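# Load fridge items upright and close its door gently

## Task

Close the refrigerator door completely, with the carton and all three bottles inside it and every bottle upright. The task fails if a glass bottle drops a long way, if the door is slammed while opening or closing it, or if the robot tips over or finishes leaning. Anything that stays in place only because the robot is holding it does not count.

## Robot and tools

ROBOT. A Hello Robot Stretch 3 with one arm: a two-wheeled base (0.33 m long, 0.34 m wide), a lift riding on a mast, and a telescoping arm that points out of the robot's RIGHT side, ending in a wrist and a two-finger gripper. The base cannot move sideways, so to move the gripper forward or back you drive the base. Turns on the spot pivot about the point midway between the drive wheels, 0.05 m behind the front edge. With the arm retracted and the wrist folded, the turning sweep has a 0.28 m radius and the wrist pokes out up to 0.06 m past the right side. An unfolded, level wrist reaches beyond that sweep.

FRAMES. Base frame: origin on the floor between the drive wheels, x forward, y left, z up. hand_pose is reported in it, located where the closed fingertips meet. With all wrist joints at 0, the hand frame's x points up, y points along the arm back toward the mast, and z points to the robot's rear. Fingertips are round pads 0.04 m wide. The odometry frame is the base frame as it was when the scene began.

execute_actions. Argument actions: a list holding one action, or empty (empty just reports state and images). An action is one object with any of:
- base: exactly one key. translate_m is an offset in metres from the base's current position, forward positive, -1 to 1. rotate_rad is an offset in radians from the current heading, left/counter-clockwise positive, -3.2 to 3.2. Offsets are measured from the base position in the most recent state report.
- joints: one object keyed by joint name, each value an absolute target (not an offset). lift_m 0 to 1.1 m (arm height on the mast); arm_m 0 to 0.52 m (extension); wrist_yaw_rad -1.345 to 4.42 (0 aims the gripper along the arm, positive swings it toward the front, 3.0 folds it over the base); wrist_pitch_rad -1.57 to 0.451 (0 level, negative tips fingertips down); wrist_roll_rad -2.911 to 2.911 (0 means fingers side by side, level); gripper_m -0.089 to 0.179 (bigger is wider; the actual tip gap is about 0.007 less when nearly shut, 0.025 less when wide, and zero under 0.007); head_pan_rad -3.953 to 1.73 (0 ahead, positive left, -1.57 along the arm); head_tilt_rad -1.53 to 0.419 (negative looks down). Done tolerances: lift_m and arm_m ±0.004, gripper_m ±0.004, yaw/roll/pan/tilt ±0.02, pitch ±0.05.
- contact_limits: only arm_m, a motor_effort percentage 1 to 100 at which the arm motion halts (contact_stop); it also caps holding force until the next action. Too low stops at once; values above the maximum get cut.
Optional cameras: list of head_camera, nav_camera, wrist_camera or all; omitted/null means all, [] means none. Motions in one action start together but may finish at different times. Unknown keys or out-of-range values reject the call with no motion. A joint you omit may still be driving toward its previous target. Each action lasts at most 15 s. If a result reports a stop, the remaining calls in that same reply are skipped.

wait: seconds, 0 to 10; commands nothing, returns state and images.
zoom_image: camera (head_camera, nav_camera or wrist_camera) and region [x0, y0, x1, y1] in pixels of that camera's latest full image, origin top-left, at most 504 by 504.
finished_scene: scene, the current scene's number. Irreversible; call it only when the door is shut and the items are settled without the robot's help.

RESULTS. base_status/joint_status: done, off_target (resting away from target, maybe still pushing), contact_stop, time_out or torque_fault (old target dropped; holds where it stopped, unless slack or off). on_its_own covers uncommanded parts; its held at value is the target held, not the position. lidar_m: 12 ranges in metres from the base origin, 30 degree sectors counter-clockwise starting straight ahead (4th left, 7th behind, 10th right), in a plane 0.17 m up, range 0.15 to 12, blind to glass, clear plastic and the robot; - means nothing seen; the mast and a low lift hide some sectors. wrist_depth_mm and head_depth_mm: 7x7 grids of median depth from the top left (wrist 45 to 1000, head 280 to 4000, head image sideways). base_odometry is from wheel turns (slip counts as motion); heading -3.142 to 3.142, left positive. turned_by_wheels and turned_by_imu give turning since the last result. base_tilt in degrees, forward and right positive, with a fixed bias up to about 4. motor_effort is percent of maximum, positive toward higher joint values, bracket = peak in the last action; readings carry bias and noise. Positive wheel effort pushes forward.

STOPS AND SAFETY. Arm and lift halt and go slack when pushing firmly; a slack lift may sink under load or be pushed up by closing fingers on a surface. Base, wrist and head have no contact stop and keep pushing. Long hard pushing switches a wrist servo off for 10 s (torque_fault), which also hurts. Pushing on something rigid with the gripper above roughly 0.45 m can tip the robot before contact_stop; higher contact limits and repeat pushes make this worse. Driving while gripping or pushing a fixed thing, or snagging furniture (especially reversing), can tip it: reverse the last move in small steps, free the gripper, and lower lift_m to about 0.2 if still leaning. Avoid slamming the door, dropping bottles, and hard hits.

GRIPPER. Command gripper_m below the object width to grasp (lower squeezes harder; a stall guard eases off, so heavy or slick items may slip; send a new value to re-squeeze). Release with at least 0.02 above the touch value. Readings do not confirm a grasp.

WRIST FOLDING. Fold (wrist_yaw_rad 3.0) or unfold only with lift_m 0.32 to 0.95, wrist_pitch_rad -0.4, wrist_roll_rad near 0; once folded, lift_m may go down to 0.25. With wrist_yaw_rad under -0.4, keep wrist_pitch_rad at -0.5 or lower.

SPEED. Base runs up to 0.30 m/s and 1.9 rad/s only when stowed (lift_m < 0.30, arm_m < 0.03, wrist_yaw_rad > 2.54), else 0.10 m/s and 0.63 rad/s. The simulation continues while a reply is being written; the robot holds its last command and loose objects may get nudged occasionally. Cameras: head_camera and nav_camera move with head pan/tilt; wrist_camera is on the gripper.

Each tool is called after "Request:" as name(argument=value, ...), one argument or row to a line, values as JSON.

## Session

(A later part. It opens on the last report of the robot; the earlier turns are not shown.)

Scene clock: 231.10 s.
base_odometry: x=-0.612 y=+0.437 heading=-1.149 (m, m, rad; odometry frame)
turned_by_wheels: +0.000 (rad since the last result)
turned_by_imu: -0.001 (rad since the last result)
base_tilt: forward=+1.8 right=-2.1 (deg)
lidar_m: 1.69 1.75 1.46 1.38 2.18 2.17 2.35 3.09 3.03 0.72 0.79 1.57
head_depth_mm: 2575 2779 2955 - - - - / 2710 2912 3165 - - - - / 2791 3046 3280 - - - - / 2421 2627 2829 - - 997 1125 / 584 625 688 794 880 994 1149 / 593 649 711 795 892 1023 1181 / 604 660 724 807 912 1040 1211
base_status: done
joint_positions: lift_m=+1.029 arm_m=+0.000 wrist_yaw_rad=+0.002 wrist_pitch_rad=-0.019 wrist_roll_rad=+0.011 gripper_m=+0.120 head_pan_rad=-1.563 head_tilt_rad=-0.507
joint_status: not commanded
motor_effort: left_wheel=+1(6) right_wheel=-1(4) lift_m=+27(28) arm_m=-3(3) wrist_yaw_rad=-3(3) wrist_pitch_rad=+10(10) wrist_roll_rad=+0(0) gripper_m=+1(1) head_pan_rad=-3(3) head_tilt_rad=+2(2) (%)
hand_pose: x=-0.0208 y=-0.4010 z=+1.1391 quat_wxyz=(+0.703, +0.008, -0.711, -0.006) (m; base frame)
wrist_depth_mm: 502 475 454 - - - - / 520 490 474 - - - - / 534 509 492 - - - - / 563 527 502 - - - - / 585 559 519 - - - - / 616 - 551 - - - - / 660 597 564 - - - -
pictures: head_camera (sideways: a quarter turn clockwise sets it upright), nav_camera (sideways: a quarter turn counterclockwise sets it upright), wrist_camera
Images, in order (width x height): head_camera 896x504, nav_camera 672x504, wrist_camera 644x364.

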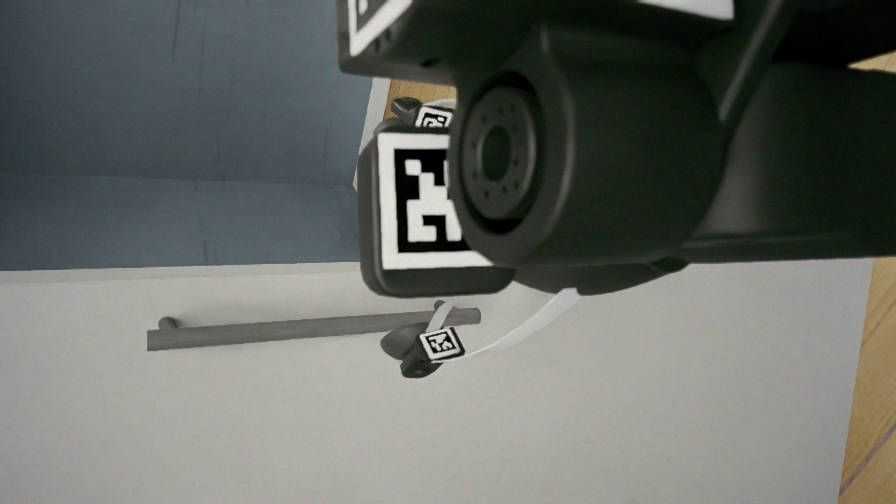

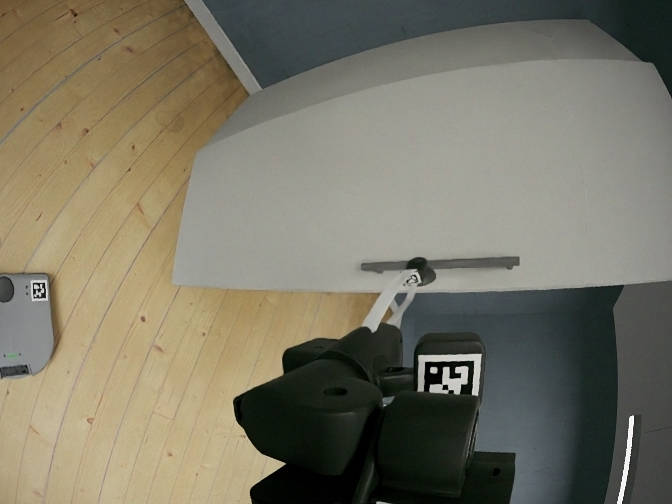

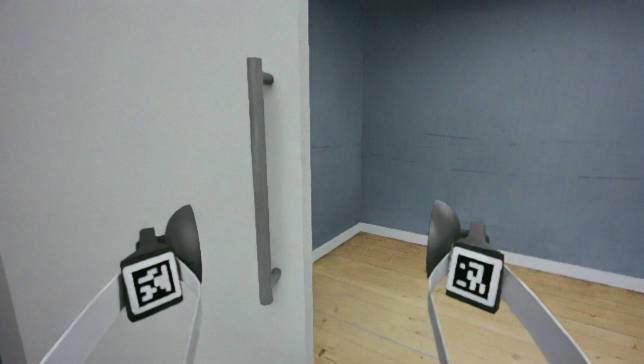

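Request:
execute_actions(
  actions=[
    {"base":{"rotate_rad":0.65}},
  ],
  cameras=[],
)

Request:
execute_actions(
  actions=[
    {"base":{"translate_m":0.36}},
  ],
  cameras=[],
)

Request:
execute_actions(
  actions=[
    {"base":{"rotate_rad":-0.5}},
  ],
  cameras=[],
)

Request:
execute_actions(
  actions=[
    {"base":{"translate_m":-0.32},"joints":{"arm_m":0.2}},
  ],
  cameras=["wrist_camera"],
)

Scene clock: 242.53 s.
base_odometry: x=-0.612 y=+0.437 heading=-0.499 (m, m, rad; odometry frame)
turned_by_wheels: +0.650 (rad since the last result)
turned_by_imu: +0.636 (rad since the last result)
base_tilt: forward=+1.8 right=-2.1 (deg)
lidar_m: 1.73 1.39 1.96 2.17 2.17 2.48 3.03 3.02 0.72 0.85 1.57 1.79
head_depth_mm: 644 688 727 - - - - / 695 748 805 - - - - / 760 821 889 - - - - / 845 921 1001 - - 1530 1295 / 1214 1376 1528 1750 1858 1574 1298 / 1310 1416 1530 1676 1837 1578 1303 / 1267 1370 1481 1605 1775 1585 1305
base_status: done
joint_positions: lift_m=+1.029 arm_m=+0.000 wrist_yaw_rad=+0.002 wrist_pitch_rad=-0.019 wrist_roll_rad=+0.011 gripper_m=+0.120 head_pan_rad=-1.563 head_tilt_rad=-0.507
joint_status: not commanded
motor_effort: left_wheel=-1(5) right_wheel=+2(5) lift_m=+27(28) arm_m=-3(3) wrist_yaw_rad=-2(2) wrist_pitch_rad=+10(10) wrist_roll_rad=+0(0) gripper_m=+1(0) head_pan_rad=-3(3) head_tilt_rad=+2(2) (%)
hand_pose: x=-0.0208 y=-0.4010 z=+1.1391 quat_wxyz=(+0.703, +0.008, -0.711, -0.006) (m; base frame)
wrist_depth_mm: - - - 705 557 460 384 / - - - 744 576 464 391 / - - - 775 580 474 401 / - - - 785 607 489 409 / - - - 825 646 482 417 / - - - 871 657 478 421 / - - - 877 683 532 415
pictures: none
No camera images: the call's "cameras" was empty. Leave "cameras" out to get every camera's image.

Scene clock: 247.10 s.
base_odometry: x=-0.296 y=+0.264 heading=-0.499 (m, m, rad; odometry frame)
turned_by_wheels: +0.000 (rad since the last result)
turned_by_imu: -0.001 (rad since the last result)
base_tilt: forward=+1.8 right=-2.0 (deg)
lidar_m: 1.38 1.38 1.13 2.09 2.28 2.60 3.37 0.98 0.98 1.35 1.47 1.63
head_depth_mm: 977 1025 1073 - - - - / 1144 1213 1285 - - - - / 1319 1427 1552 - - - - / 1299 1416 1537 - - 1527 1298 / 1258 1368 1484 1669 1791 1574 1299 / 1224 1315 1433 1565 1732 1585 1301 / 1179 1273 1382 1510 1652 1580 1307
base_status: done
joint_positions: lift_m=+1.029 arm_m=+0.000 wrist_yaw_rad=+0.002 wrist_pitch_rad=-0.019 wrist_roll_rad=+0.011 gripper_m=+0.120 head_pan_rad=-1.563 head_tilt_rad=-0.507
joint_status: not commanded
motor_effort: left_wheel=-1(4) right_wheel=+1(4) lift_m=+27(27) arm_m=-3(3) wrist_yaw_rad=-2(3) wrist_pitch_rad=+10(10) wrist_roll_rad=+0(1) gripper_m=-1(2) head_pan_rad=-3(3) head_tilt_rad=+2(2) (%)
hand_pose: x=-0.0208 y=-0.4010 z=+1.1391 quat_wxyz=(+0.703, +0.008, -0.711, -0.006) (m; base frame)
wrist_depth_mm: 962 - - - - 696 582 / 998 - - - - 702 599 / - - - - - 721 604 / - - - - - 739 618 / - - - - - 741 632 / - - - - - 729 635 / - - - - - 815 636
pictures: none
No camera images: the call's "cameras" was empty. Leave "cameras" out to get every camera's image.

Scene clock: 248.83 s.
base_odometry: x=-0.296 y=+0.264 heading=-0.999 (m, m, rad; odometry frame)
turned_by_wheels: -0.500 (rad since the last result)
turned_by_imu: -0.489 (rad since the last result)
base_tilt: forward=+1.8 right=-2.1 (deg)
lidar_m: 1.61 1.38 1.38 1.13 2.09 2.27 2.64 3.37 0.97 0.98 1.40 1.47
head_depth_mm: 774 833 890 - - - - / 793 857 936 - - - - / 815 884 961 - - - - / 841 915 996 - - 1443 1297 / 867 944 1041 1188 1338 1483 1299 / 925 1038 1168 1336 1568 1579 1303 / 1044 1177 1344 1562 1783 1588 1307
base_status: done
joint_positions: lift_m=+1.029 arm_m=+0.000 wrist_yaw_rad=+0.002 wrist_pitch_rad=-0.019 wrist_roll_rad=+0.011 gripper_m=+0.120 head_pan_rad=-1.563 head_tilt_rad=-0.507
joint_status: not commanded
motor_effort: left_wheel=+2(6) right_wheel=-1(5) lift_m=+27(28) arm_m=-3(3) wrist_yaw_rad=-3(2) wrist_pitch_rad=+10(10) wrist_roll_rad=+0(0) gripper_m=+0(0) head_pan_rad=-3(3) head_tilt_rad=+2(3) (%)
hand_pose: x=-0.0208 y=-0.4010 z=+1.1391 quat_wxyz=(+0.703, +0.008, -0.711, -0.006) (m; base frame)
wrist_depth_mm: 965 - 863 726 665 625 - / - - 922 744 674 646 - / - - 948 771 710 655 - / - - - 799 729 710 - / - - - 845 773 - - / - - - 863 790 - - / - - - 906 840 - -
pictures: none
No camera images: the call's "cameras" was empty. Leave "cameras" out to get every camera's image.

Scene clock: 253.00 s.
base_odometry: x=-0.469 y=+0.533 heading=-0.999 (m, m, rad; odometry frame)
turned_by_wheels: +0.000 (rad since the last result)
turned_by_imu: +0.001 (rad since the last result)
base_tilt: forward=+1.6 right=-2.1 (deg)
lidar_m: 1.87 1.60 1.23 1.85 2.05 2.04 2.38 3.14 3.14 0.89 1.06 1.70
head_depth_mm: 2849 3012 - 2559 1964 1551 1293 / 2713 2993 - 2395 1984 1564 1295 / 776 2509 - 2340 1923 1517 1292 / 742 796 - - 1098 1248 1299 / 765 834 912 1020 1150 1309 1300 / 790 861 953 1063 1201 1388 1305 / 814 894 988 1114 1267 1486 1310
base_status: done
joint_positions: lift_m=+1.029 arm_m=+0.200 wrist_yaw_rad=+0.002 wrist_pitch_rad=-0.019 wrist_roll_rad=+0.011 gripper_m=+0.120 head_pan_rad=-1.563 head_tilt_rad=-0.507
joint_status: all done
motor_effort: left_wheel=+2(3) right_wheel=-1(6) lift_m=+28(28) arm_m=+3(3) wrist_yaw_rad=-2(2) wrist_pitch_rad=+10(10) wrist_roll_rad=+0(0) gripper_m=+1(1) head_pan_rad=-3(3) head_tilt_rad=+2(2) (%)
hand_pose: x=-0.0209 y=-0.6004 z=+1.1391 quat_wxyz=(+0.703, +0.008, -0.711, -0.006) (m; base frame)
wrist_depth_mm: 582 525 470 430 - - - / 782 543 491 443 - - - / 901 572 508 457 - - - / - 595 525 479 - - - / - 631 545 492 - - - / - - 579 510 - - - / - 680 602 533 - - -
pictures: wrist_camera
Images, in order (width x height): wrist_camera 644x364.

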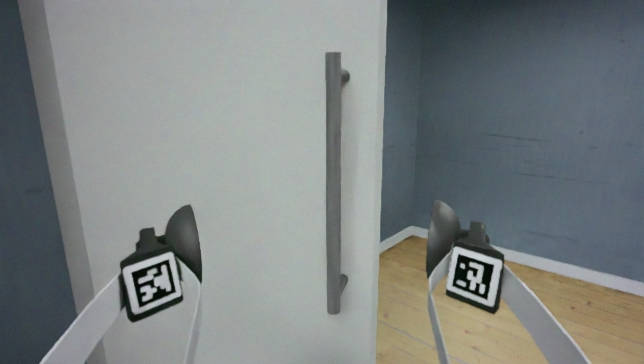

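Request:
execute_actions(
  actions=[
    {"joints":{"head_tilt_rad":-0.2,"head_pan_rad":-1.3}},
  ],
  cameras=["head_camera","nav_camera"],
)

Scene clock: 257.67 s.
base_odometry: x=-0.469 y=+0.533 heading=-0.999 (m, m, rad; odometry frame)
turned_by_wheels: +0.000 (rad since the last result)
turned_by_imu: +0.000 (rad since the last result)
base_tilt: forward=+1.7 right=-2.1 (deg)
lidar_m: 1.86 1.60 1.23 1.85 2.04 2.05 2.39 3.14 3.14 0.89 1.07 1.69
head_depth_mm: 746 769 795 816 - - 944 / 786 813 846 881 930 954 987 / 833 868 897 934 981 1016 1061 / 886 923 961 1002 1049 1097 1155 / 951 991 1032 1081 1134 1195 1255 / 1084 1161 1242 1334 1441 1573 1585 / 1494 1501 1556 1624 1690 1730 1695
base_status: not commanded
joint_positions: lift_m=+1.029 arm_m=+0.200 wrist_yaw_rad=+0.002 wrist_pitch_rad=-0.019 wrist_roll_rad=+0.011 gripper_m=+0.120 head_pan_rad=-1.307 head_tilt_rad=-0.212
joint_status: all done
motor_effort: left_wheel=+1(1) right_wheel=-1(0) lift_m=+28(27) arm_m=+3(3) wrist_yaw_rad=-2(2) wrist_pitch_rad=+10(10) wrist_roll_rad=+0(0) gripper_m=+0(1) head_pan_rad=+3(19) head_tilt_rad=+4(18) (%)
hand_pose: x=-0.0209 y=-0.6004 z=+1.1391 quat_wxyz=(+0.703, +0.008, -0.711, -0.006) (m; base frame)
wrist_depth_mm: 589 519 469 427 - - - / 788 540 487 439 - - - / 929 561 514 461 - - - / - 595 531 475 - - - / - 626 547 493 - - - / - - 575 521 - - - / - 691 601 536 - - -
pictures: head_camera (sideways: a quarter turn clockwise sets it upright), nav_camera (sideways: a quarter turn counterclockwise sets it upright)
Images, in order (width x height): head_camera 896x504, nav_camera 672x504.

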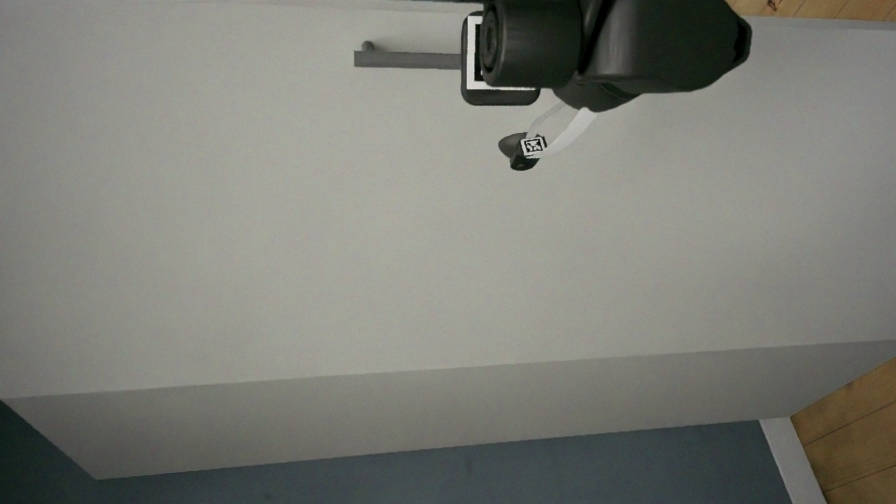

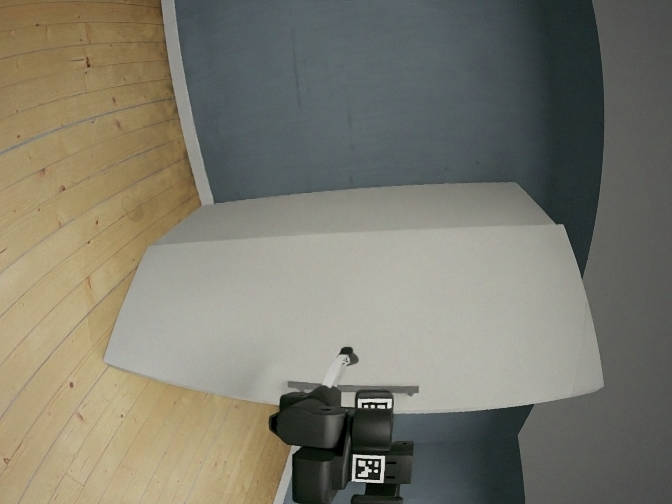

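Request:
execute_actions(
  actions=[
    {"base":{"rotate_rad":-0.37},"joints":{"arm_m":0,"head_pan_rad":-1.57,"head_tilt_rad":-0.4}},
  ],
  cameras=[],
)

Request:
execute_actions(
  actions=[
    {"base":{"translate_m":0.44}},
  ],
  cameras=[],
)

Request:
execute_actions(
  actions=[
    {"base":{"rotate_rad":-0.13},"joints":{"arm_m":0.2}},
  ],
)

Scene clock: 270.77 s.
base_odometry: x=-0.469 y=+0.533 heading=-1.369 (m, m, rad; odometry frame)
turned_by_wheels: -0.370 (rad since the last result)
turned_by_imu: -0.362 (rad since the last result)
base_tilt: forward=+1.8 right=-2.0 (deg)
lidar_m: 1.72 1.73 1.60 1.23 2.06 2.04 2.07 2.64 3.14 0.89 0.89 1.33
head_depth_mm: 2606 2746 2937 3046 - - - / 2673 2869 3064 3205 - - - / 2771 2933 3171 3345 - - - / 2895 3063 3312 3503 - - 1411 / 2990 3188 3402 3522 2287 1749 1409 / 2693 2819 2958 2978 2135 1068 1150 / 2305 762 804 855 937 1019 1120
base_status: done
joint_positions: lift_m=+1.029 arm_m=+0.000 wrist_yaw_rad=+0.001 wrist_pitch_rad=-0.019 wrist_roll_rad=+0.011 gripper_m=+0.120 head_pan_rad=-1.563 head_tilt_rad=-0.395
joint_status: all done
motor_effort: left_wheel=+2(6) right_wheel=-1(4) lift_m=+28(27) arm_m=-3(1) wrist_yaw_rad=-1(2) wrist_pitch_rad=+10(10) wrist_roll_rad=+0(0) gripper_m=+0(1) head_pan_rad=-3(21) head_tilt_rad=-2(13) (%)
hand_pose: x=-0.0211 y=-0.4010 z=+1.1391 quat_wxyz=(+0.703, +0.008, -0.711, -0.007) (m; base frame)
wrist_depth_mm: 565 568 - - - - - / 570 571 - - - - - / 593 596 - - - - - / 601 615 - - - - - / 633 646 - - - - - / 654 - - - - - - / 672 695 - - - - -
pictures: none
No camera images: the call's "cameras" was empty. Leave "cameras" out to get every camera's image.

Scene clock: 276.10 s.
base_odometry: x=-0.381 y=+0.102 heading=-1.369 (m, m, rad; odometry frame)
turned_by_wheels: +0.000 (rad since the last result)
turned_by_imu: -0.001 (rad since the last result)
base_tilt: forward=+1.9 right=-2.2 (deg)
lidar_m: 1.31 1.54 1.43 1.29 1.28 2.45 2.47 3.15 3.31 0.86 0.89 1.29
head_depth_mm: 2749 2900 3058 3248 - - - / 723 779 843 3213 - - - / 716 760 818 862 - - - / 710 758 812 856 - - 1143 / 705 751 807 862 947 1035 1134 / 701 747 799 862 936 1020 1123 / 696 741 795 855 926 1013 1128
base_status: done
joint_positions: lift_m=+1.029 arm_m=+0.000 wrist_yaw_rad=+0.001 wrist_pitch_rad=-0.019 wrist_roll_rad=+0.011 gripper_m=+0.120 head_pan_rad=-1.563 head_tilt_rad=-0.395
joint_status: not commanded
motor_effort: left_wheel=+1(6) right_wheel=+0(3) lift_m=+27(27) arm_m=-3(3) wrist_yaw_rad=-2(2) wrist_pitch_rad=+10(10) wrist_roll_rad=+0(0) gripper_m=+1(0) head_pan_rad=-3(3) head_tilt_rad=-2(1) (%)
hand_pose: x=-0.0211 y=-0.4010 z=+1.1391 quat_wxyz=(+0.703, +0.008, -0.711, -0.007) (m; base frame)
wrist_depth_mm: 612 551 562 574 582 - - / 639 574 571 588 606 - - / 674 598 597 618 631 - - / 696 612 631 622 - - - / 751 631 641 645 671 - - / 799 - 666 684 696 - - / 876 680 693 708 - - -
pictures: none
No camera images: the call's "cameras" was empty. Leave "cameras" out to get every camera's image.

Scene clock: 278.80 s.
base_odometry: x=-0.381 y=+0.102 heading=-1.499 (m, m, rad; odometry frame)
turned_by_wheels: -0.130 (rad since the last result)
turned_by_imu: -0.127 (rad since the last result)
base_tilt: forward=+1.8 right=-1.9 (deg)
lidar_m: 1.30 1.52 1.43 1.43 1.67 2.26 2.44 2.89 3.32 0.86 0.86 1.29
head_depth_mm: 2742 2892 3052 - 2315 1733 1394 / 2798 2966 3121 - 2198 1733 1391 / 2796 2965 3174 - 2110 1683 1357 / 721 767 806 - 986 1053 1159 / 710 757 807 882 944 1023 1127 / 695 741 792 850 919 999 1092 / 683 728 775 832 900 973 1062
base_status: done
joint_positions: lift_m=+1.029 arm_m=+0.200 wrist_yaw_rad=+0.001 wrist_pitch_rad=-0.019 wrist_roll_rad=+0.011 gripper_m=+0.120 head_pan_rad=-1.563 head_tilt_rad=-0.395
joint_status: all done
motor_effort: left_wheel=+1(6) right_wheel=-1(4) lift_m=+28(28) arm_m=+3(6) wrist_yaw_rad=-1(1) wrist_pitch_rad=+10(10) wrist_roll_rad=+0(0) gripper_m=+0(1) head_pan_rad=-3(3) head_tilt_rad=-2(2) (%)
hand_pose: x=-0.0211 y=-0.6004 z=+1.1391 quat_wxyz=(+0.703, +0.008, -0.711, -0.007) (m; base frame)
wrist_depth_mm: 351 363 381 397 - - - / 360 370 388 406 - - - / 364 382 401 413 - - - / 380 399 417 432 - - - / 388 404 431 450 - - - / 401 - 444 469 - - - / 415 438 460 484 - - -
pictures: head_camera (sideways: a quarter turn clockwise sets it upright), nav_camera (sideways: a quarter turn counterclockwise sets it upright), wrist_camera
Images, in order (width x height): head_camera 896x504, nav_camera 672x504, wrist_camera 644x364.

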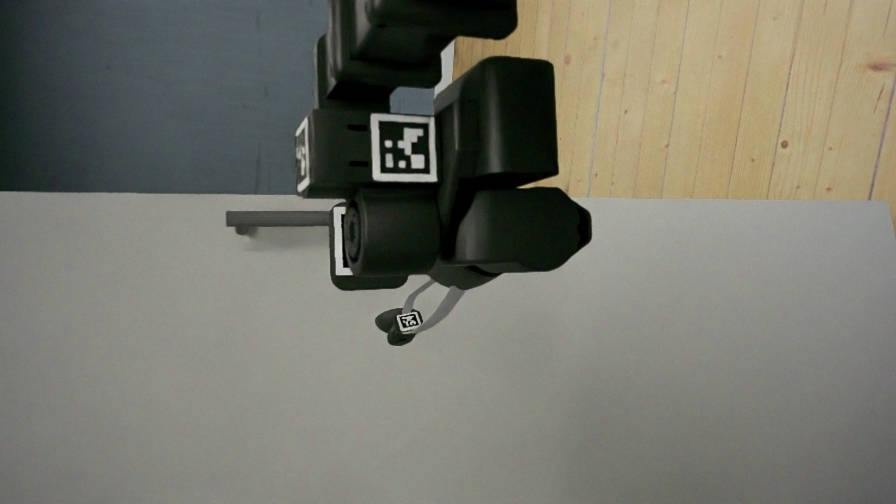

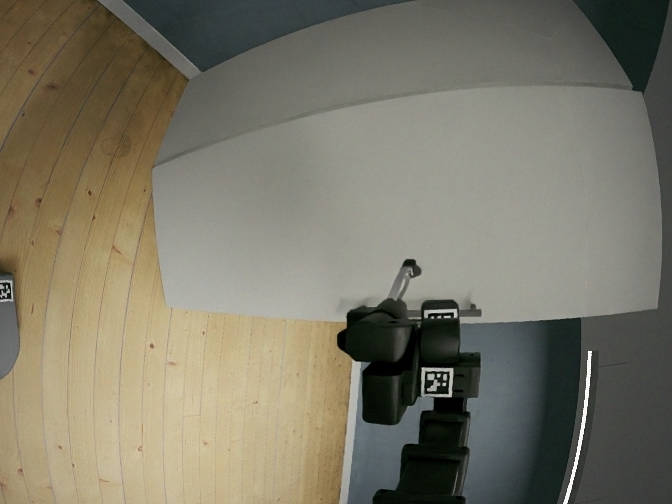

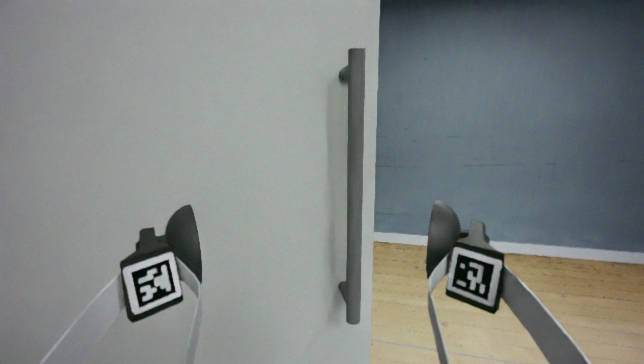

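Request:
execute_actions(
  actions=[
    {"base":{"translate_m":-0.04},"joints":{"arm_m":0.43}},
  ],
  cameras=["wrist_camera"],
)

Scene clock: 284.90 s.
base_odometry: x=-0.384 y=+0.142 heading=-1.499 (m, m, rad; odometry frame)
turned_by_wheels: +0.000 (rad since the last result)
turned_by_imu: +0.000 (rad since the last result)
base_tilt: forward=+1.7 right=-2.0 (deg)
lidar_m: 1.34 1.57 1.44 1.44 1.69 2.23 2.41 2.85 3.29 0.86 0.87 1.33
head_depth_mm: 2733 2885 3028 - 2300 1731 1400 / 2772 2969 3064 3222 2315 1744 1395 / 2849 3016 3271 3371 2324 1747 1398 / 728 777 - 909 981 1060 1171 / 711 761 811 877 950 1034 1134 / 700 744 797 856 923 1003 1101 / 686 731 781 837 905 981 1068
base_status: done
joint_positions: lift_m=+1.029 arm_m=+0.430 wrist_yaw_rad=+0.001 wrist_pitch_rad=-0.019 wrist_roll_rad=+0.011 gripper_m=+0.120 head_pan_rad=-1.563 head_tilt_rad=-0.395
joint_status: all done
motor_effort: left_wheel=+2(3) right_wheel=+0(4) lift_m=+28(28) arm_m=+3(0) wrist_yaw_rad=-3(2) wrist_pitch_rad=+10(10) wrist_roll_rad=+0(0) gripper_m=+1(1) head_pan_rad=-3(3) head_tilt_rad=-1(2) (%)
hand_pose: x=-0.0211 y=-0.8304 z=+1.1391 quat_wxyz=(+0.703, +0.008, -0.711, -0.007) (m; base frame)
wrist_depth_mm: 163 169 177 132 - - - / 168 174 182 186 - - - / 173 179 189 192 - - - / 179 184 195 198 - - - / 184 191 202 206 - - - / 189 - 210 215 - - - / 194 205 217 221 - - -
pictures: wrist_camera
Images, in order (width x height): wrist_camera 644x364.

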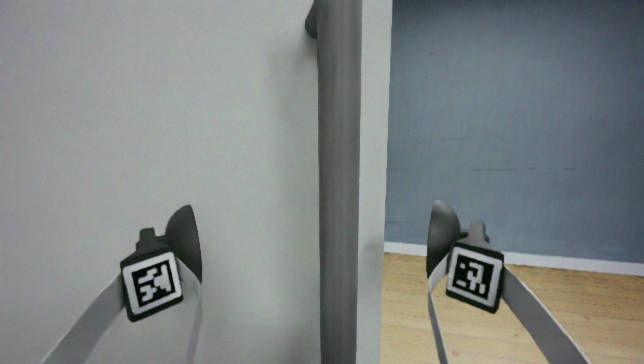

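Request:
execute_actions(
  actions=[
    {"joints":{"arm_m":0.45,"gripper_m":-0.01}},
  ],
  cameras=[],
)

Request:
execute_actions(
  actions=[
    {"base":{"translate_m":0.07},"joints":{"arm_m":0.2,"wrist_yaw_rad":0.35}},
  ],
  cameras=[],
)

Request:
execute_actions(
  actions=[
    {"base":{"translate_m":0.13},"joints":{"arm_m":0.03,"wrist_yaw_rad":0.7}},
  ],
  cameras=[],
)

Request:
execute_actions(
  actions=[
    {"base":{"translate_m":0.2},"joints":{"wrist_yaw_rad":1.2,"arm_m":0.0}},
  ],
)

Scene clock: 291.90 s.
base_odometry: x=-0.384 y=+0.142 heading=-1.499 (m, m, rad; odometry frame)
turned_by_wheels: -0.001 (rad since the last result)
turned_by_imu: -0.001 (rad since the last result)
base_tilt: forward=+1.7 right=-2.0 (deg)
lidar_m: 1.34 1.56 1.44 1.44 1.69 2.23 2.41 2.84 3.32 0.86 0.87 1.33
head_depth_mm: 2693 2897 3026 - 2312 1740 1395 / 2765 2943 3100 3343 2305 1739 1402 / 2856 3021 - 3372 2335 1750 1400 / 731 776 - 907 977 1071 1172 / 713 762 812 876 948 1038 1137 / 700 745 797 859 928 1005 1100 / 687 731 780 836 902 980 1071
base_status: not commanded
joint_positions: lift_m=+1.029 arm_m=+0.450 wrist_yaw_rad=-0.026 wrist_pitch_rad=-0.019 wrist_roll_rad=+0.011 gripper_m=-0.009 head_pan_rad=-1.563 head_tilt_rad=-0.395
joint_status: all done
on_its_own: wrist_yaw_rad is at rest, and its effort (+18) is outside its rest range (-12 to +12)
motor_effort: left_wheel=-8(8) right_wheel=+11(11) lift_m=+27(27) arm_m=+3(5) wrist_yaw_rad=+18(21) wrist_pitch_rad=+10(10) wrist_roll_rad=+0(0) gripper_m=-11(90) head_pan_rad=-3(3) head_tilt_rad=-2(2) (%)
hand_pose: x=-0.0281 y=-0.8503 z=+1.1391 quat_wxyz=(+0.703, -0.002, -0.711, -0.016) (m; base frame)
wrist_depth_mm: 145 151 159 114 - - - / 149 156 164 169 - - - / 153 161 170 175 - - - / 158 165 175 180 - - - / 162 170 180 125 - - - / 169 176 184 131 - - - / 173 181 196 204 - - -
pictures: none
No camera images: the call's "cameras" was empty. Leave "cameras" out to get every camera's image.

Scene clock: 296.00 s.
base_odometry: x=-0.379 y=+0.072 heading=-1.499 (m, m, rad; odometry frame)
turned_by_wheels: +0.000 (rad since the last result)
turned_by_imu: -0.149 (rad since the last result)
base_tilt: forward=+1.6 right=-1.6 (deg)
lidar_m: 1.25 1.37 1.45 1.43 1.55 2.30 2.48 2.71 3.36 0.63 0.68 1.08
head_depth_mm: 2791 2958 3107 - 2271 1724 1385 / 2793 2969 3158 - 2177 1723 1393 / 2808 3008 3150 - 2183 1726 1395 / 2773 2974 3146 - 695 767 850 / 502 537 569 631 676 751 833 / 506 542 584 631 688 758 843 / 510 546 589 639 697 767 853
base_status: done
joint_positions: lift_m=+1.029 arm_m=+0.201 wrist_yaw_rad=+0.265 wrist_pitch_rad=-0.008 wrist_roll_rad=+0.011 gripper_m=-0.009 head_pan_rad=-1.563 head_tilt_rad=-0.396
joint_status: wrist_yaw_rad off_target (ended at +0.265, target +0.350); the others done
on_its_own: wrist_yaw_rad is held at +0.289, not at your +0.350, by its stall guard, which is not easing now; wrist_yaw_rad is at rest, and its effort (+18) is outside its rest range (-12 to +12)
motor_effort: left_wheel=+1(23) right_wheel=+0(28) lift_m=+28(28) arm_m=-9(19) wrist_yaw_rad=+18(47) wrist_pitch_rad=+4(11) wrist_roll_rad=+1(0) gripper_m=-12(16) head_pan_rad=-3(3) head_tilt_rad=-1(2) (%)
hand_pose: x=+0.0456 y=-0.5930 z=+1.1421 quat_wxyz=(+0.698, +0.097, -0.704, +0.090) (m; base frame)
wrist_depth_mm: 242 217 192 116 160 - - / 256 226 199 121 164 - - / 267 235 207 178 170 - - / 280 246 214 182 178 - - / 294 257 229 128 181 - - / 315 272 242 135 - - - / 336 285 240 206 196 - -
pictures: none
No camera images: the call's "cameras" was empty. Leave "cameras" out to get every camera's image.

Scene clock: 299.17 s.
base_odometry: x=-0.370 y=-0.057 heading=-1.499 (m, m, rad; odometry frame)
turned_by_wheels: +0.000 (rad since the last result)
turned_by_imu: -0.199 (rad since the last result)
base_tilt: forward=-5.6 right=+8.5 (deg)
lidar_m: 1.13 1.16 1.53 1.49 1.47 1.42 1.15 0.88 0.86 0.60 0.61 0.84
head_depth_mm: 2705 2999 3077 - - - 1163 / 2666 2954 3139 2375 - - 1162 / 2635 2943 3121 2424 - - - / 2621 2881 3104 2492 - - 726 / 2622 2839 3117 - - - 653 / 2563 2802 3052 1601 - 542 621 / 2498 346 355 377 362 515 604
base_status: done
joint_positions: lift_m=+1.030 arm_m=+0.031 wrist_yaw_rad=+0.682 wrist_pitch_rad=+0.084 wrist_roll_rad=+0.009 gripper_m=-0.010 head_pan_rad=-1.563 head_tilt_rad=-0.396
joint_status: all done
on_its_own: base_tilt is 12.9 degrees off its reading at the scene's start (forward=+1.7 right=-2.1); wrist_yaw_rad is at rest, and its effort (+14) is outside its rest range (-12 to +12); wrist_pitch_rad is at rest, and its effort (-46) is outside its rest range (-20 to +32)
motor_effort: left_wheel=+1(1) right_wheel=+1(21) lift_m=+20(27) arm_m=-6(17) wrist_yaw_rad=+14(58) wrist_pitch_rad=-46(60) wrist_roll_rad=+1(1) gripper_m=-10(16) head_pan_rad=-3(3) head_tilt_rad=-2(1) (%)
hand_pose: x=+0.1408 y=-0.3754 z=+1.1661 quat_wxyz=(+0.653, +0.210, -0.678, +0.263) (m; base frame)
wrist_depth_mm: 318 246 199 163 150 - - / 353 265 210 167 155 - - / 392 286 223 172 158 - - / 437 313 238 129 163 - - / 560 341 264 127 168 - - / 688 378 290 131 171 - - / 834 430 285 205 193 - -
pictures: none
No camera images: the call's "cameras" was empty. Leave "cameras" out to get every camera's image.

Scene clock: 302.53 s.
base_odometry: x=-0.356 y=-0.257 heading=-1.500 (m, m, rad; odometry frame)
turned_by_wheels: -0.001 (rad since the last result)
turned_by_imu: -0.257 (rad since the last result)
base_tilt: forward=-6.3 right=+10.0 (deg)
lidar_m: 1.00 1.05 1.19 1.56 1.55 1.53 1.03 0.79 0.77 0.53 0.53 0.59
head_depth_mm: 3134 3446 2850 2321 - - - / 2981 3300 2977 2174 - - - / 2862 3188 3099 2223 - - - / 2757 3049 3157 2275 1844 1496 - / 2667 2915 3083 2354 1813 1559 - / 2567 2803 3016 2553 - - - / 2499 2685 2914 2605 - - -
base_status: done
joint_positions: lift_m=+1.030 arm_m=+0.001 wrist_yaw_rad=+1.022 wrist_pitch_rad=+0.031 wrist_roll_rad=+0.005 gripper_m=-0.009 head_pan_rad=-1.564 head_tilt_rad=-0.396
joint_status: wrist_yaw_rad off_target (ended at +1.022, target +1.200); the others done
on_its_own: base_tilt is 14.5 degrees off its reading at the scene's start (forward=+1.7 right=-2.1); wrist_yaw_rad is held at +1.100, not at your +1.200, by its stall guard, which is still easing; right_wheel is at rest, and its effort (+21) is outside its rest range (-18 to +18)
motor_effort: left_wheel=+1(1) right_wheel=+21(29) lift_m=+20(20) arm_m=-10(15) wrist_yaw_rad=+59(72) wrist_pitch_rad=-17(48) wrist_roll_rad=+2(2) gripper_m=-16(16) head_pan_rad=-3(3) head_tilt_rad=-1(2) (%)
hand_pose: x=+0.1977 y=-0.2801 z=+1.1525 quat_wxyz=(+0.610, +0.337, -0.623, +0.354) (m; base frame)
wrist_depth_mm: 400 281 214 165 148 - - / 452 304 228 169 152 - - / 569 334 244 127 158 - - / 732 378 263 132 166 - - / 891 417 291 128 170 202 - / 947 474 331 133 173 188 - / 956 558 324 255 194 196 -
pictures: head_camera (sideways: a quarter turn clockwise sets it upright), nav_camera (sideways: a quarter turn counterclockwise sets it upright), wrist_camera
Images, in order (width x height): head_camera 896x504, nav_camera 672x504, wrist_camera 644x364.

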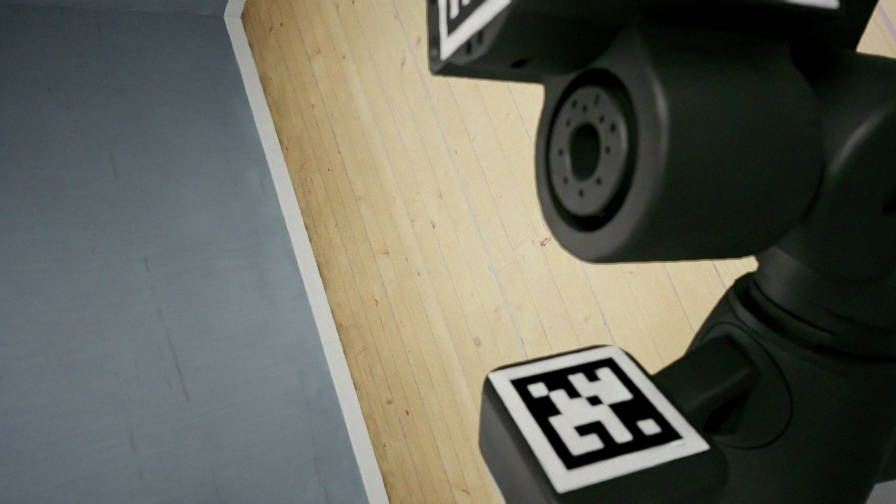

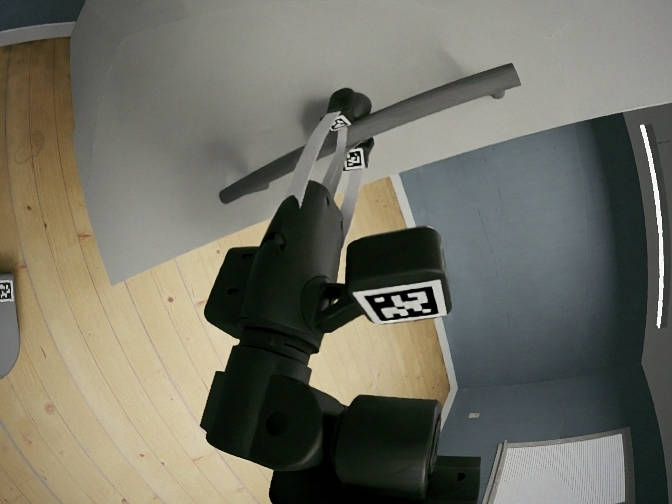

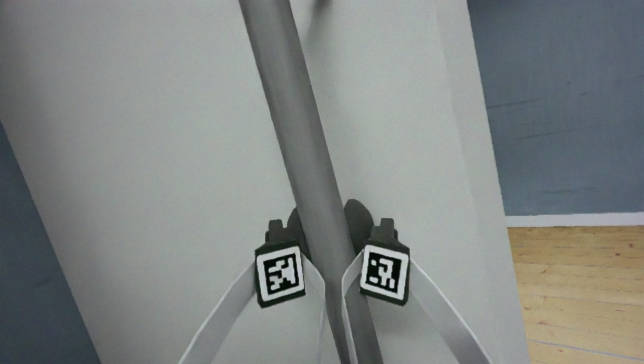

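Tilted; release and back off.

Request:
execute_actions(
  actions=[
    {"joints":{"gripper_m":0.09,"arm_m":0}},
  ],
  cameras=[],
)

Request:
execute_actions(
  actions=[
    {"base":{"translate_m":-0.6},"joints":{"head_tilt_rad":-0.6}},
  ],
)

Scene clock: 308.10 s.
base_odometry: x=-0.356 y=-0.257 heading=-1.499 (m, m, rad; odometry frame)
turned_by_wheels: +0.001 (rad since the last result)
turned_by_imu: +0.022 (rad since the last result)
base_tilt: forward=-5.2 right=+8.3 (deg)
lidar_m: 1.04 1.04 1.19 1.55 1.55 1.53 1.18 0.90 0.89 0.53 0.53 0.60
head_depth_mm: 3121 3416 3155 2487 - - - / 2989 3254 3243 2292 - - - / 2865 3141 3322 2333 - - - / 2778 3012 3219 2434 1934 1533 - / 2654 2908 3161 2479 1883 1606 - / 2584 2776 3067 2694 - - - / 2482 2693 2950 2440 - - -
base_status: not commanded
joint_positions: lift_m=+1.030 arm_m=+0.001 wrist_yaw_rad=+0.930 wrist_pitch_rad=-0.008 wrist_roll_rad=+0.008 gripper_m=+0.090 head_pan_rad=-1.564 head_tilt_rad=-0.396
joint_status: all done
on_its_own: base_tilt is 12.5 degrees off its reading at the scene's start (forward=+1.7 right=-2.1); wrist_yaw_rad is held at +0.955, not at your +1.200, by its stall guard, which is still easing
motor_effort: left_wheel=+0(1) right_wheel=+1(3) lift_m=+20(20) arm_m=-5(7) wrist_yaw_rad=+18(24) wrist_pitch_rad=+4(18) wrist_roll_rad=+1(2) gripper_m=-5(84) head_pan_rad=-3(3) head_tilt_rad=-2(2) (%)
hand_pose: x=+0.1838 y=-0.2986 z=+1.1424 quat_wxyz=(+0.631, +0.321, -0.633, +0.313) (m; base frame)
wrist_depth_mm: 364 283 223 186 155 147 - / 406 303 238 195 159 153 - / 463 334 255 208 163 157 - / 629 367 274 220 168 164 - / 752 420 280 235 129 170 - / 884 508 305 252 137 170 - / 925 488 366 270 201 189 -
pictures: none
No camera images: the call's "cameras" was empty. Leave "cameras" out to get every camera's image.

Scene clock: 318.20 s.
base_odometry: x=-0.398 y=+0.342 heading=-1.499 (m, m, rad; odometry frame)
turned_by_wheels: +0.000 (rad since the last result)
turned_by_imu: +1.595 (rad since the last result)
base_tilt: forward=+1.7 right=-2.1 (deg)
lidar_m: 1.89 1.50 2.19 2.04 2.04 2.40 2.87 2.87 1.34 0.52 1.69 1.95
head_depth_mm: 1099 1228 - - - 1377 1231 / 1229 1319 1415 - - - 1201 / 419 463 518 - - - 1150 / 446 497 560 - - - 1154 / 597 632 743 605 - - 1234 / 1293 1486 1633 - - 1395 1231 / 1356 1477 1604 - - 1472 1239
base_status: done
joint_positions: lift_m=+1.030 arm_m=+0.000 wrist_yaw_rad=+0.827 wrist_pitch_rad=-0.020 wrist_roll_rad=+0.010 gripper_m=+0.090 head_pan_rad=-1.566 head_tilt_rad=-0.600
joint_status: all done
on_its_own: wrist_yaw_rad is held at +0.828, not at your +1.200, by its stall guard, which is not easing now
motor_effort: left_wheel=+0(62) right_wheel=+0(24) lift_m=+21(30) arm_m=+0(6) wrist_yaw_rad=+0(28) wrist_pitch_rad=+10(19) wrist_roll_rad=+1(1) gripper_m=+1(9) head_pan_rad=-2(3) head_tilt_rad=+0(15) (%)
hand_pose: x=+0.1668 y=-0.3180 z=+1.1395 quat_wxyz=(+0.647, +0.292, -0.647, +0.276) (m; base frame)
wrist_depth_mm: - - - - - - 998 / - - - - - - 896 / - - - - - - 843 / - - - - - - 671 / - - - - - - 631 / - - - - - - 582 / - - - - - - 564
pictures: head_camera (sideways: a quarter turn clockwise sets it upright), nav_camera (sideways: a quarter turn counterclockwise sets it upright), wrist_camera
Images, in order (width x height): head_camera 896x504, nav_camera 672x504, wrist_camera 644x364.

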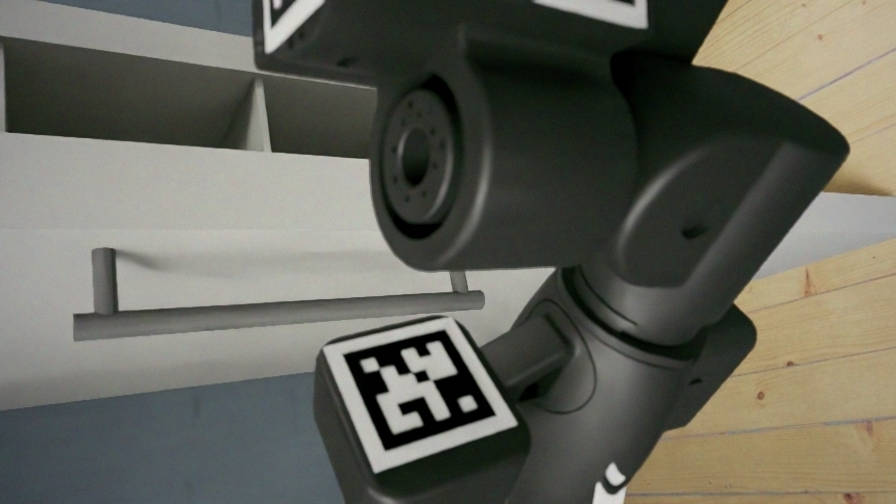

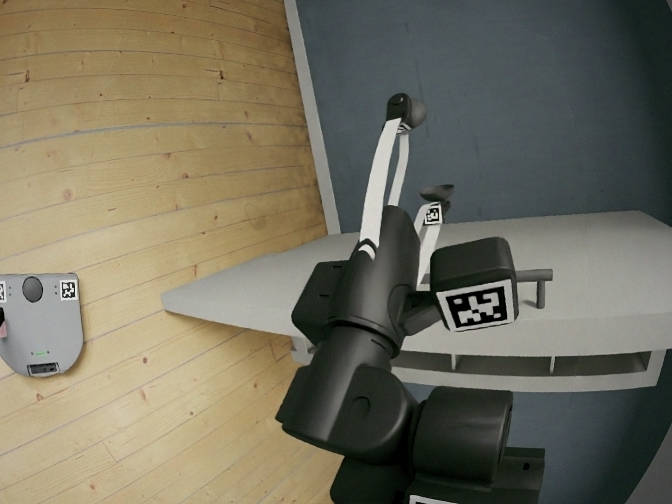

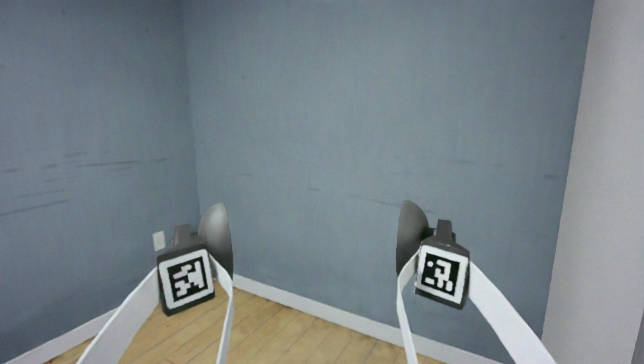

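Request:
execute_actions(
  actions=[
    {"joints":{"wrist_yaw_rad":1.7}},
  ],
  cameras=[],
)

Request:
execute_actions(
  actions=[
    {"base":{"translate_m":-0.45},"joints":{"head_tilt_rad":-0.75}},
  ],
)

Scene clock: 325.77 s.
base_odometry: x=-0.398 y=+0.342 heading=-1.499 (m, m, rad; odometry frame)
turned_by_wheels: +0.000 (rad since the last result)
turned_by_imu: +0.000 (rad since the last result)
base_tilt: forward=+1.8 right=-2.0 (deg)
lidar_m: 1.89 1.50 2.18 2.04 2.05 2.41 2.87 2.87 1.35 0.52 1.69 1.96
head_depth_mm: 1099 1226 - - - 1448 1223 / 1231 1322 1411 - - - 1199 / 419 463 518 - - - 1178 / 447 497 560 - - - 1141 / 597 632 887 1109 1637 - 1202 / 1288 1488 1667 1882 1805 - - / 1361 1481 1625 1819 1860 - -
base_status: not commanded
joint_positions: lift_m=+1.030 arm_m=+0.000 wrist_yaw_rad=+1.696 wrist_pitch_rad=-0.020 wrist_roll_rad=+0.010 gripper_m=+0.090 head_pan_rad=-1.566 head_tilt_rad=-0.600
joint_status: all done
motor_effort: left_wheel=+0(0) right_wheel=+0(0) lift_m=+21(21) arm_m=+0(0) wrist_yaw_rad=+3(3) wrist_pitch_rad=+10(10) wrist_roll_rad=+0(0) gripper_m=+0(0) head_pan_rad=-2(2) head_tilt_rad=+1(0) (%)
hand_pose: x=+0.2324 y=-0.1130 z=+1.1395 quat_wxyz=(+0.471, +0.538, -0.464, +0.523) (m; base frame)
wrist_depth_mm: - - - - - - - / - - - - - - - / - - - - - - - / - - - - - - - / - - - - - - - / - - - - - - - / - - - - - - -
pictures: none
No camera images: the call's "cameras" was empty. Leave "cameras" out to get every camera's image.

Scene clock: 331.23 s.
base_odometry: x=-0.431 y=+0.790 heading=-1.499 (m, m, rad; odometry frame)
turned_by_wheels: +0.000 (rad since the last result)
turned_by_imu: +0.001 (rad since the last result)
base_tilt: forward=+1.7 right=-2.0 (deg)
lidar_m: 2.32 1.90 2.24 1.96 1.96 2.28 2.44 2.44 2.09 1.22 0.64 2.09
head_depth_mm: 1775 - - - 1572 1330 1158 / 1739 1956 - - - 1303 1151 / 1666 1880 - - - 1304 1156 / 1585 1758 - - - 1296 1160 / 1146 1286 1511 1699 1709 1308 1160 / 1395 1581 1548 1572 - - 1152 / 1368 1525 1506 1695 - - 1139
base_status: done
joint_positions: lift_m=+1.030 arm_m=+0.000 wrist_yaw_rad=+1.696 wrist_pitch_rad=-0.020 wrist_roll_rad=+0.010 gripper_m=+0.090 head_pan_rad=-1.566 head_tilt_rad=-0.740
joint_status: all done
motor_effort: left_wheel=+0(5) right_wheel=+0(4) lift_m=+21(21) arm_m=+0(0) wrist_yaw_rad=+2(3) wrist_pitch_rad=+10(10) wrist_roll_rad=+1(0) gripper_m=+0(0) head_pan_rad=-2(2) head_tilt_rad=-3(14) (%)
hand_pose: x=+0.2323 y=-0.1130 z=+1.1395 quat_wxyz=(+0.471, +0.538, -0.464, +0.523) (m; base frame)
wrist_depth_mm: - - - - - - - / - - - - - - - / - - - - - - - / - - - - - - - / - - - - - - - / - - - - - - - / - - - - - - -
pictures: head_camera (sideways: a quarter turn clockwise sets it upright), nav_camera (sideways: a quarter turn counterclockwise sets it upright), wrist_camera
Images, in order (width x height): head_camera 896x504, nav_camera 672x504, wrist_camera 644x364.

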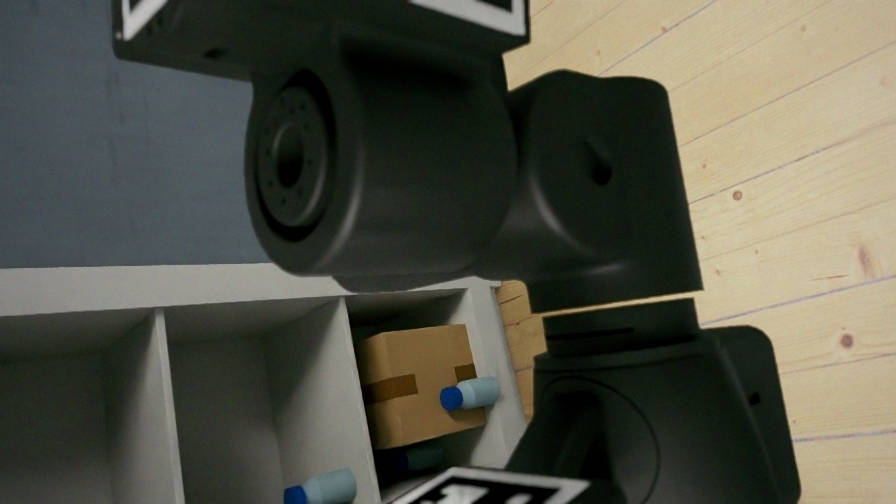

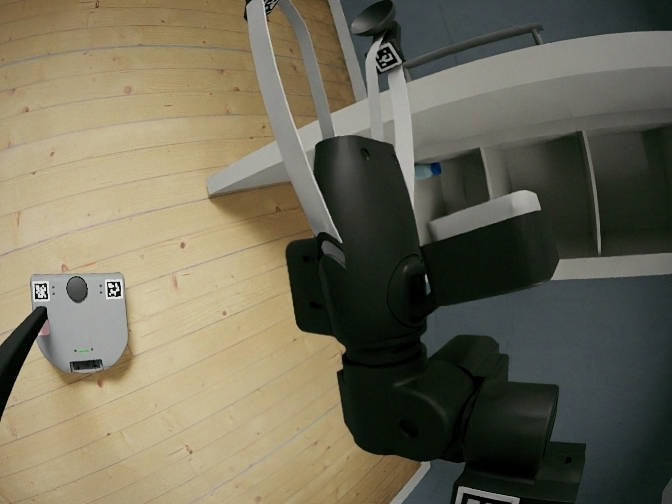

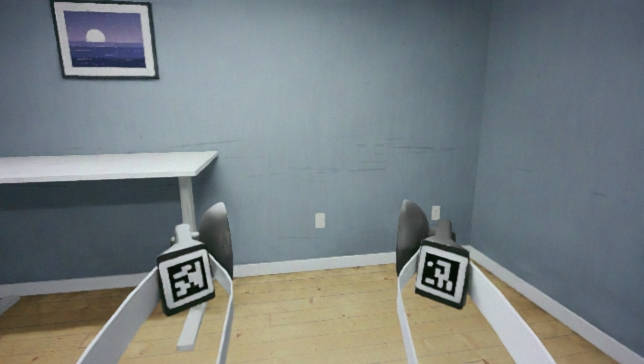

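Request:
execute_actions(
  actions=[
    {"base":{"translate_m":-0.1},"joints":{"wrist_yaw_rad":1.13,"gripper_m":0.0,"lift_m":0.6,"arm_m":0.42}},
  ],
  cameras=[],
)

Request:
execute_actions(
  actions=[
    {"base":{"translate_m":0.45}},
  ],
)

Scene clock: 348.90 s.
base_odometry: x=-0.438 y=+0.890 heading=-1.499 (m, m, rad; odometry frame)
turned_by_wheels: +0.000 (rad since the last result)
turned_by_imu: +0.000 (rad since the last result)
base_tilt: forward=+1.7 right=-2.0 (deg)
lidar_m: 2.41 2.00 2.21 1.93 1.93 2.24 2.34 2.34 2.12 1.29 0.70 2.12
head_depth_mm: 1812 2078 2308 1935 1573 1336 1155 / 1744 1975 2262 1927 1620 1359 - / 1688 1914 2201 1997 1555 1335 1158 / 1638 1841 2118 2050 1552 1333 1156 / 1525 1268 1460 1742 1579 1341 1157 / 1328 1564 1570 1596 1583 1339 1161 / 1370 1555 1544 1598 1593 1342 1160
base_status: done
joint_positions: lift_m=+0.601 arm_m=+0.420 wrist_yaw_rad=+1.131 wrist_pitch_rad=-0.020 wrist_roll_rad=+0.010 gripper_m=+0.000 head_pan_rad=-1.566 head_tilt_rad=-0.741
joint_status: all done
motor_effort: left_wheel=+0(4) right_wheel=+1(1) lift_m=+12(17) arm_m=+3(1) wrist_yaw_rad=-1(4) wrist_pitch_rad=+10(10) wrist_roll_rad=+0(1) gripper_m=-2(84) head_pan_rad=-2(2) head_tilt_rad=-4(4) (%)
hand_pose: x=+0.2100 y=-0.6735 z=+0.7100 quat_wxyz=(+0.598, +0.387, -0.596, +0.371) (m; base frame)
wrist_depth_mm: 301 322 386 482 635 720 636 / - 330 397 503 665 852 811 / - 335 407 514 685 914 848 / - 345 419 533 712 915 865 / - 354 421 - 759 767 674 / - 363 419 581 807 753 663 / - 379 475 598 796 697 586
pictures: none
No camera images: the call's "cameras" was empty. Leave "cameras" out to get every camera's image.

Scene clock: 354.33 s.
base_odometry: x=-0.406 y=+0.441 heading=-1.501 (m, m, rad; odometry frame)
turned_by_wheels: -0.001 (rad since the last result)
turned_by_imu: -0.208 (rad since the last result)
base_tilt: forward=+1.6 right=-2.1 (deg)
lidar_m: 2.06 1.62 2.13 2.09 2.06 2.17 2.81 2.74 2.30 1.17 0.51 1.80
head_depth_mm: 2015 2328 2473 1932 1573 1324 1157 / 1897 2170 2366 1937 1611 1361 - / 1774 2022 2283 2023 1561 1339 1156 / 1144 1305 1515 1683 1555 1333 1153 / 1210 1365 1536 1590 1568 1340 1146 / 1362 1546 1511 1482 768 922 1143 / 1325 1185 515 577 1441 1342 1161
base_status: done
joint_positions: lift_m=+0.601 arm_m=+0.420 wrist_yaw_rad=+1.108 wrist_pitch_rad=-0.030 wrist_roll_rad=+0.010 gripper_m=+0.000 head_pan_rad=-1.566 head_tilt_rad=-0.741
joint_status: not commanded
on_its_own: right_wheel is at rest, and its effort (+24) is outside its rest range (-18 to +18); wrist_yaw_rad is at rest, and its effort (+16) is outside its rest range (-12 to +12)
motor_effort: left_wheel=-18(19) right_wheel=+24(27) lift_m=+12(12) arm_m=+2(3) wrist_yaw_rad=+16(15) wrist_pitch_rad=+15(16) wrist_roll_rad=+1(1) gripper_m=-4(4) head_pan_rad=-2(2) head_tilt_rad=-3(4) (%)
hand_pose: x=+0.2072 y=-0.6787 z=+0.7075 quat_wxyz=(+0.604, +0.383, -0.598, +0.361) (m; base frame)
wrist_depth_mm: 91 103 133 185 306 499 502 / 92 105 135 191 321 624 752 / 93 107 139 198 341 758 770 / 95 109 142 204 360 598 785 / 97 111 145 - 394 586 666 / 98 113 142 222 503 706 528 / 100 116 162 228 386 809 540
pictures: head_camera (sideways: a quarter turn clockwise sets it upright), nav_camera (sideways: a quarter turn counterclockwise sets it upright), wrist_camera
Images, in order (width x height): head_camera 896x504, nav_camera 672x504, wrist_camera 644x364.

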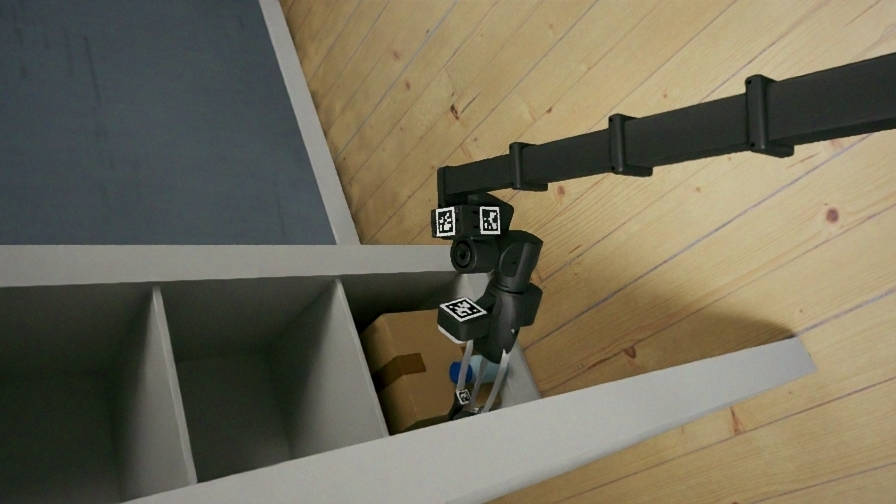

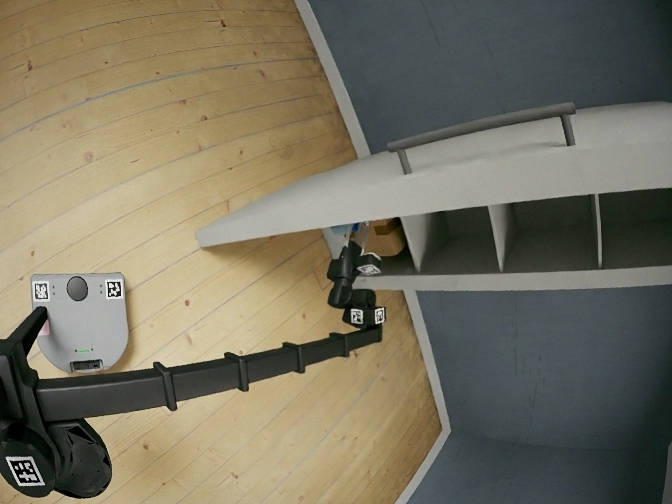

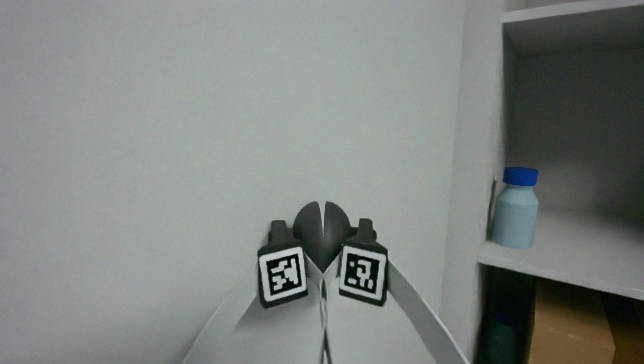

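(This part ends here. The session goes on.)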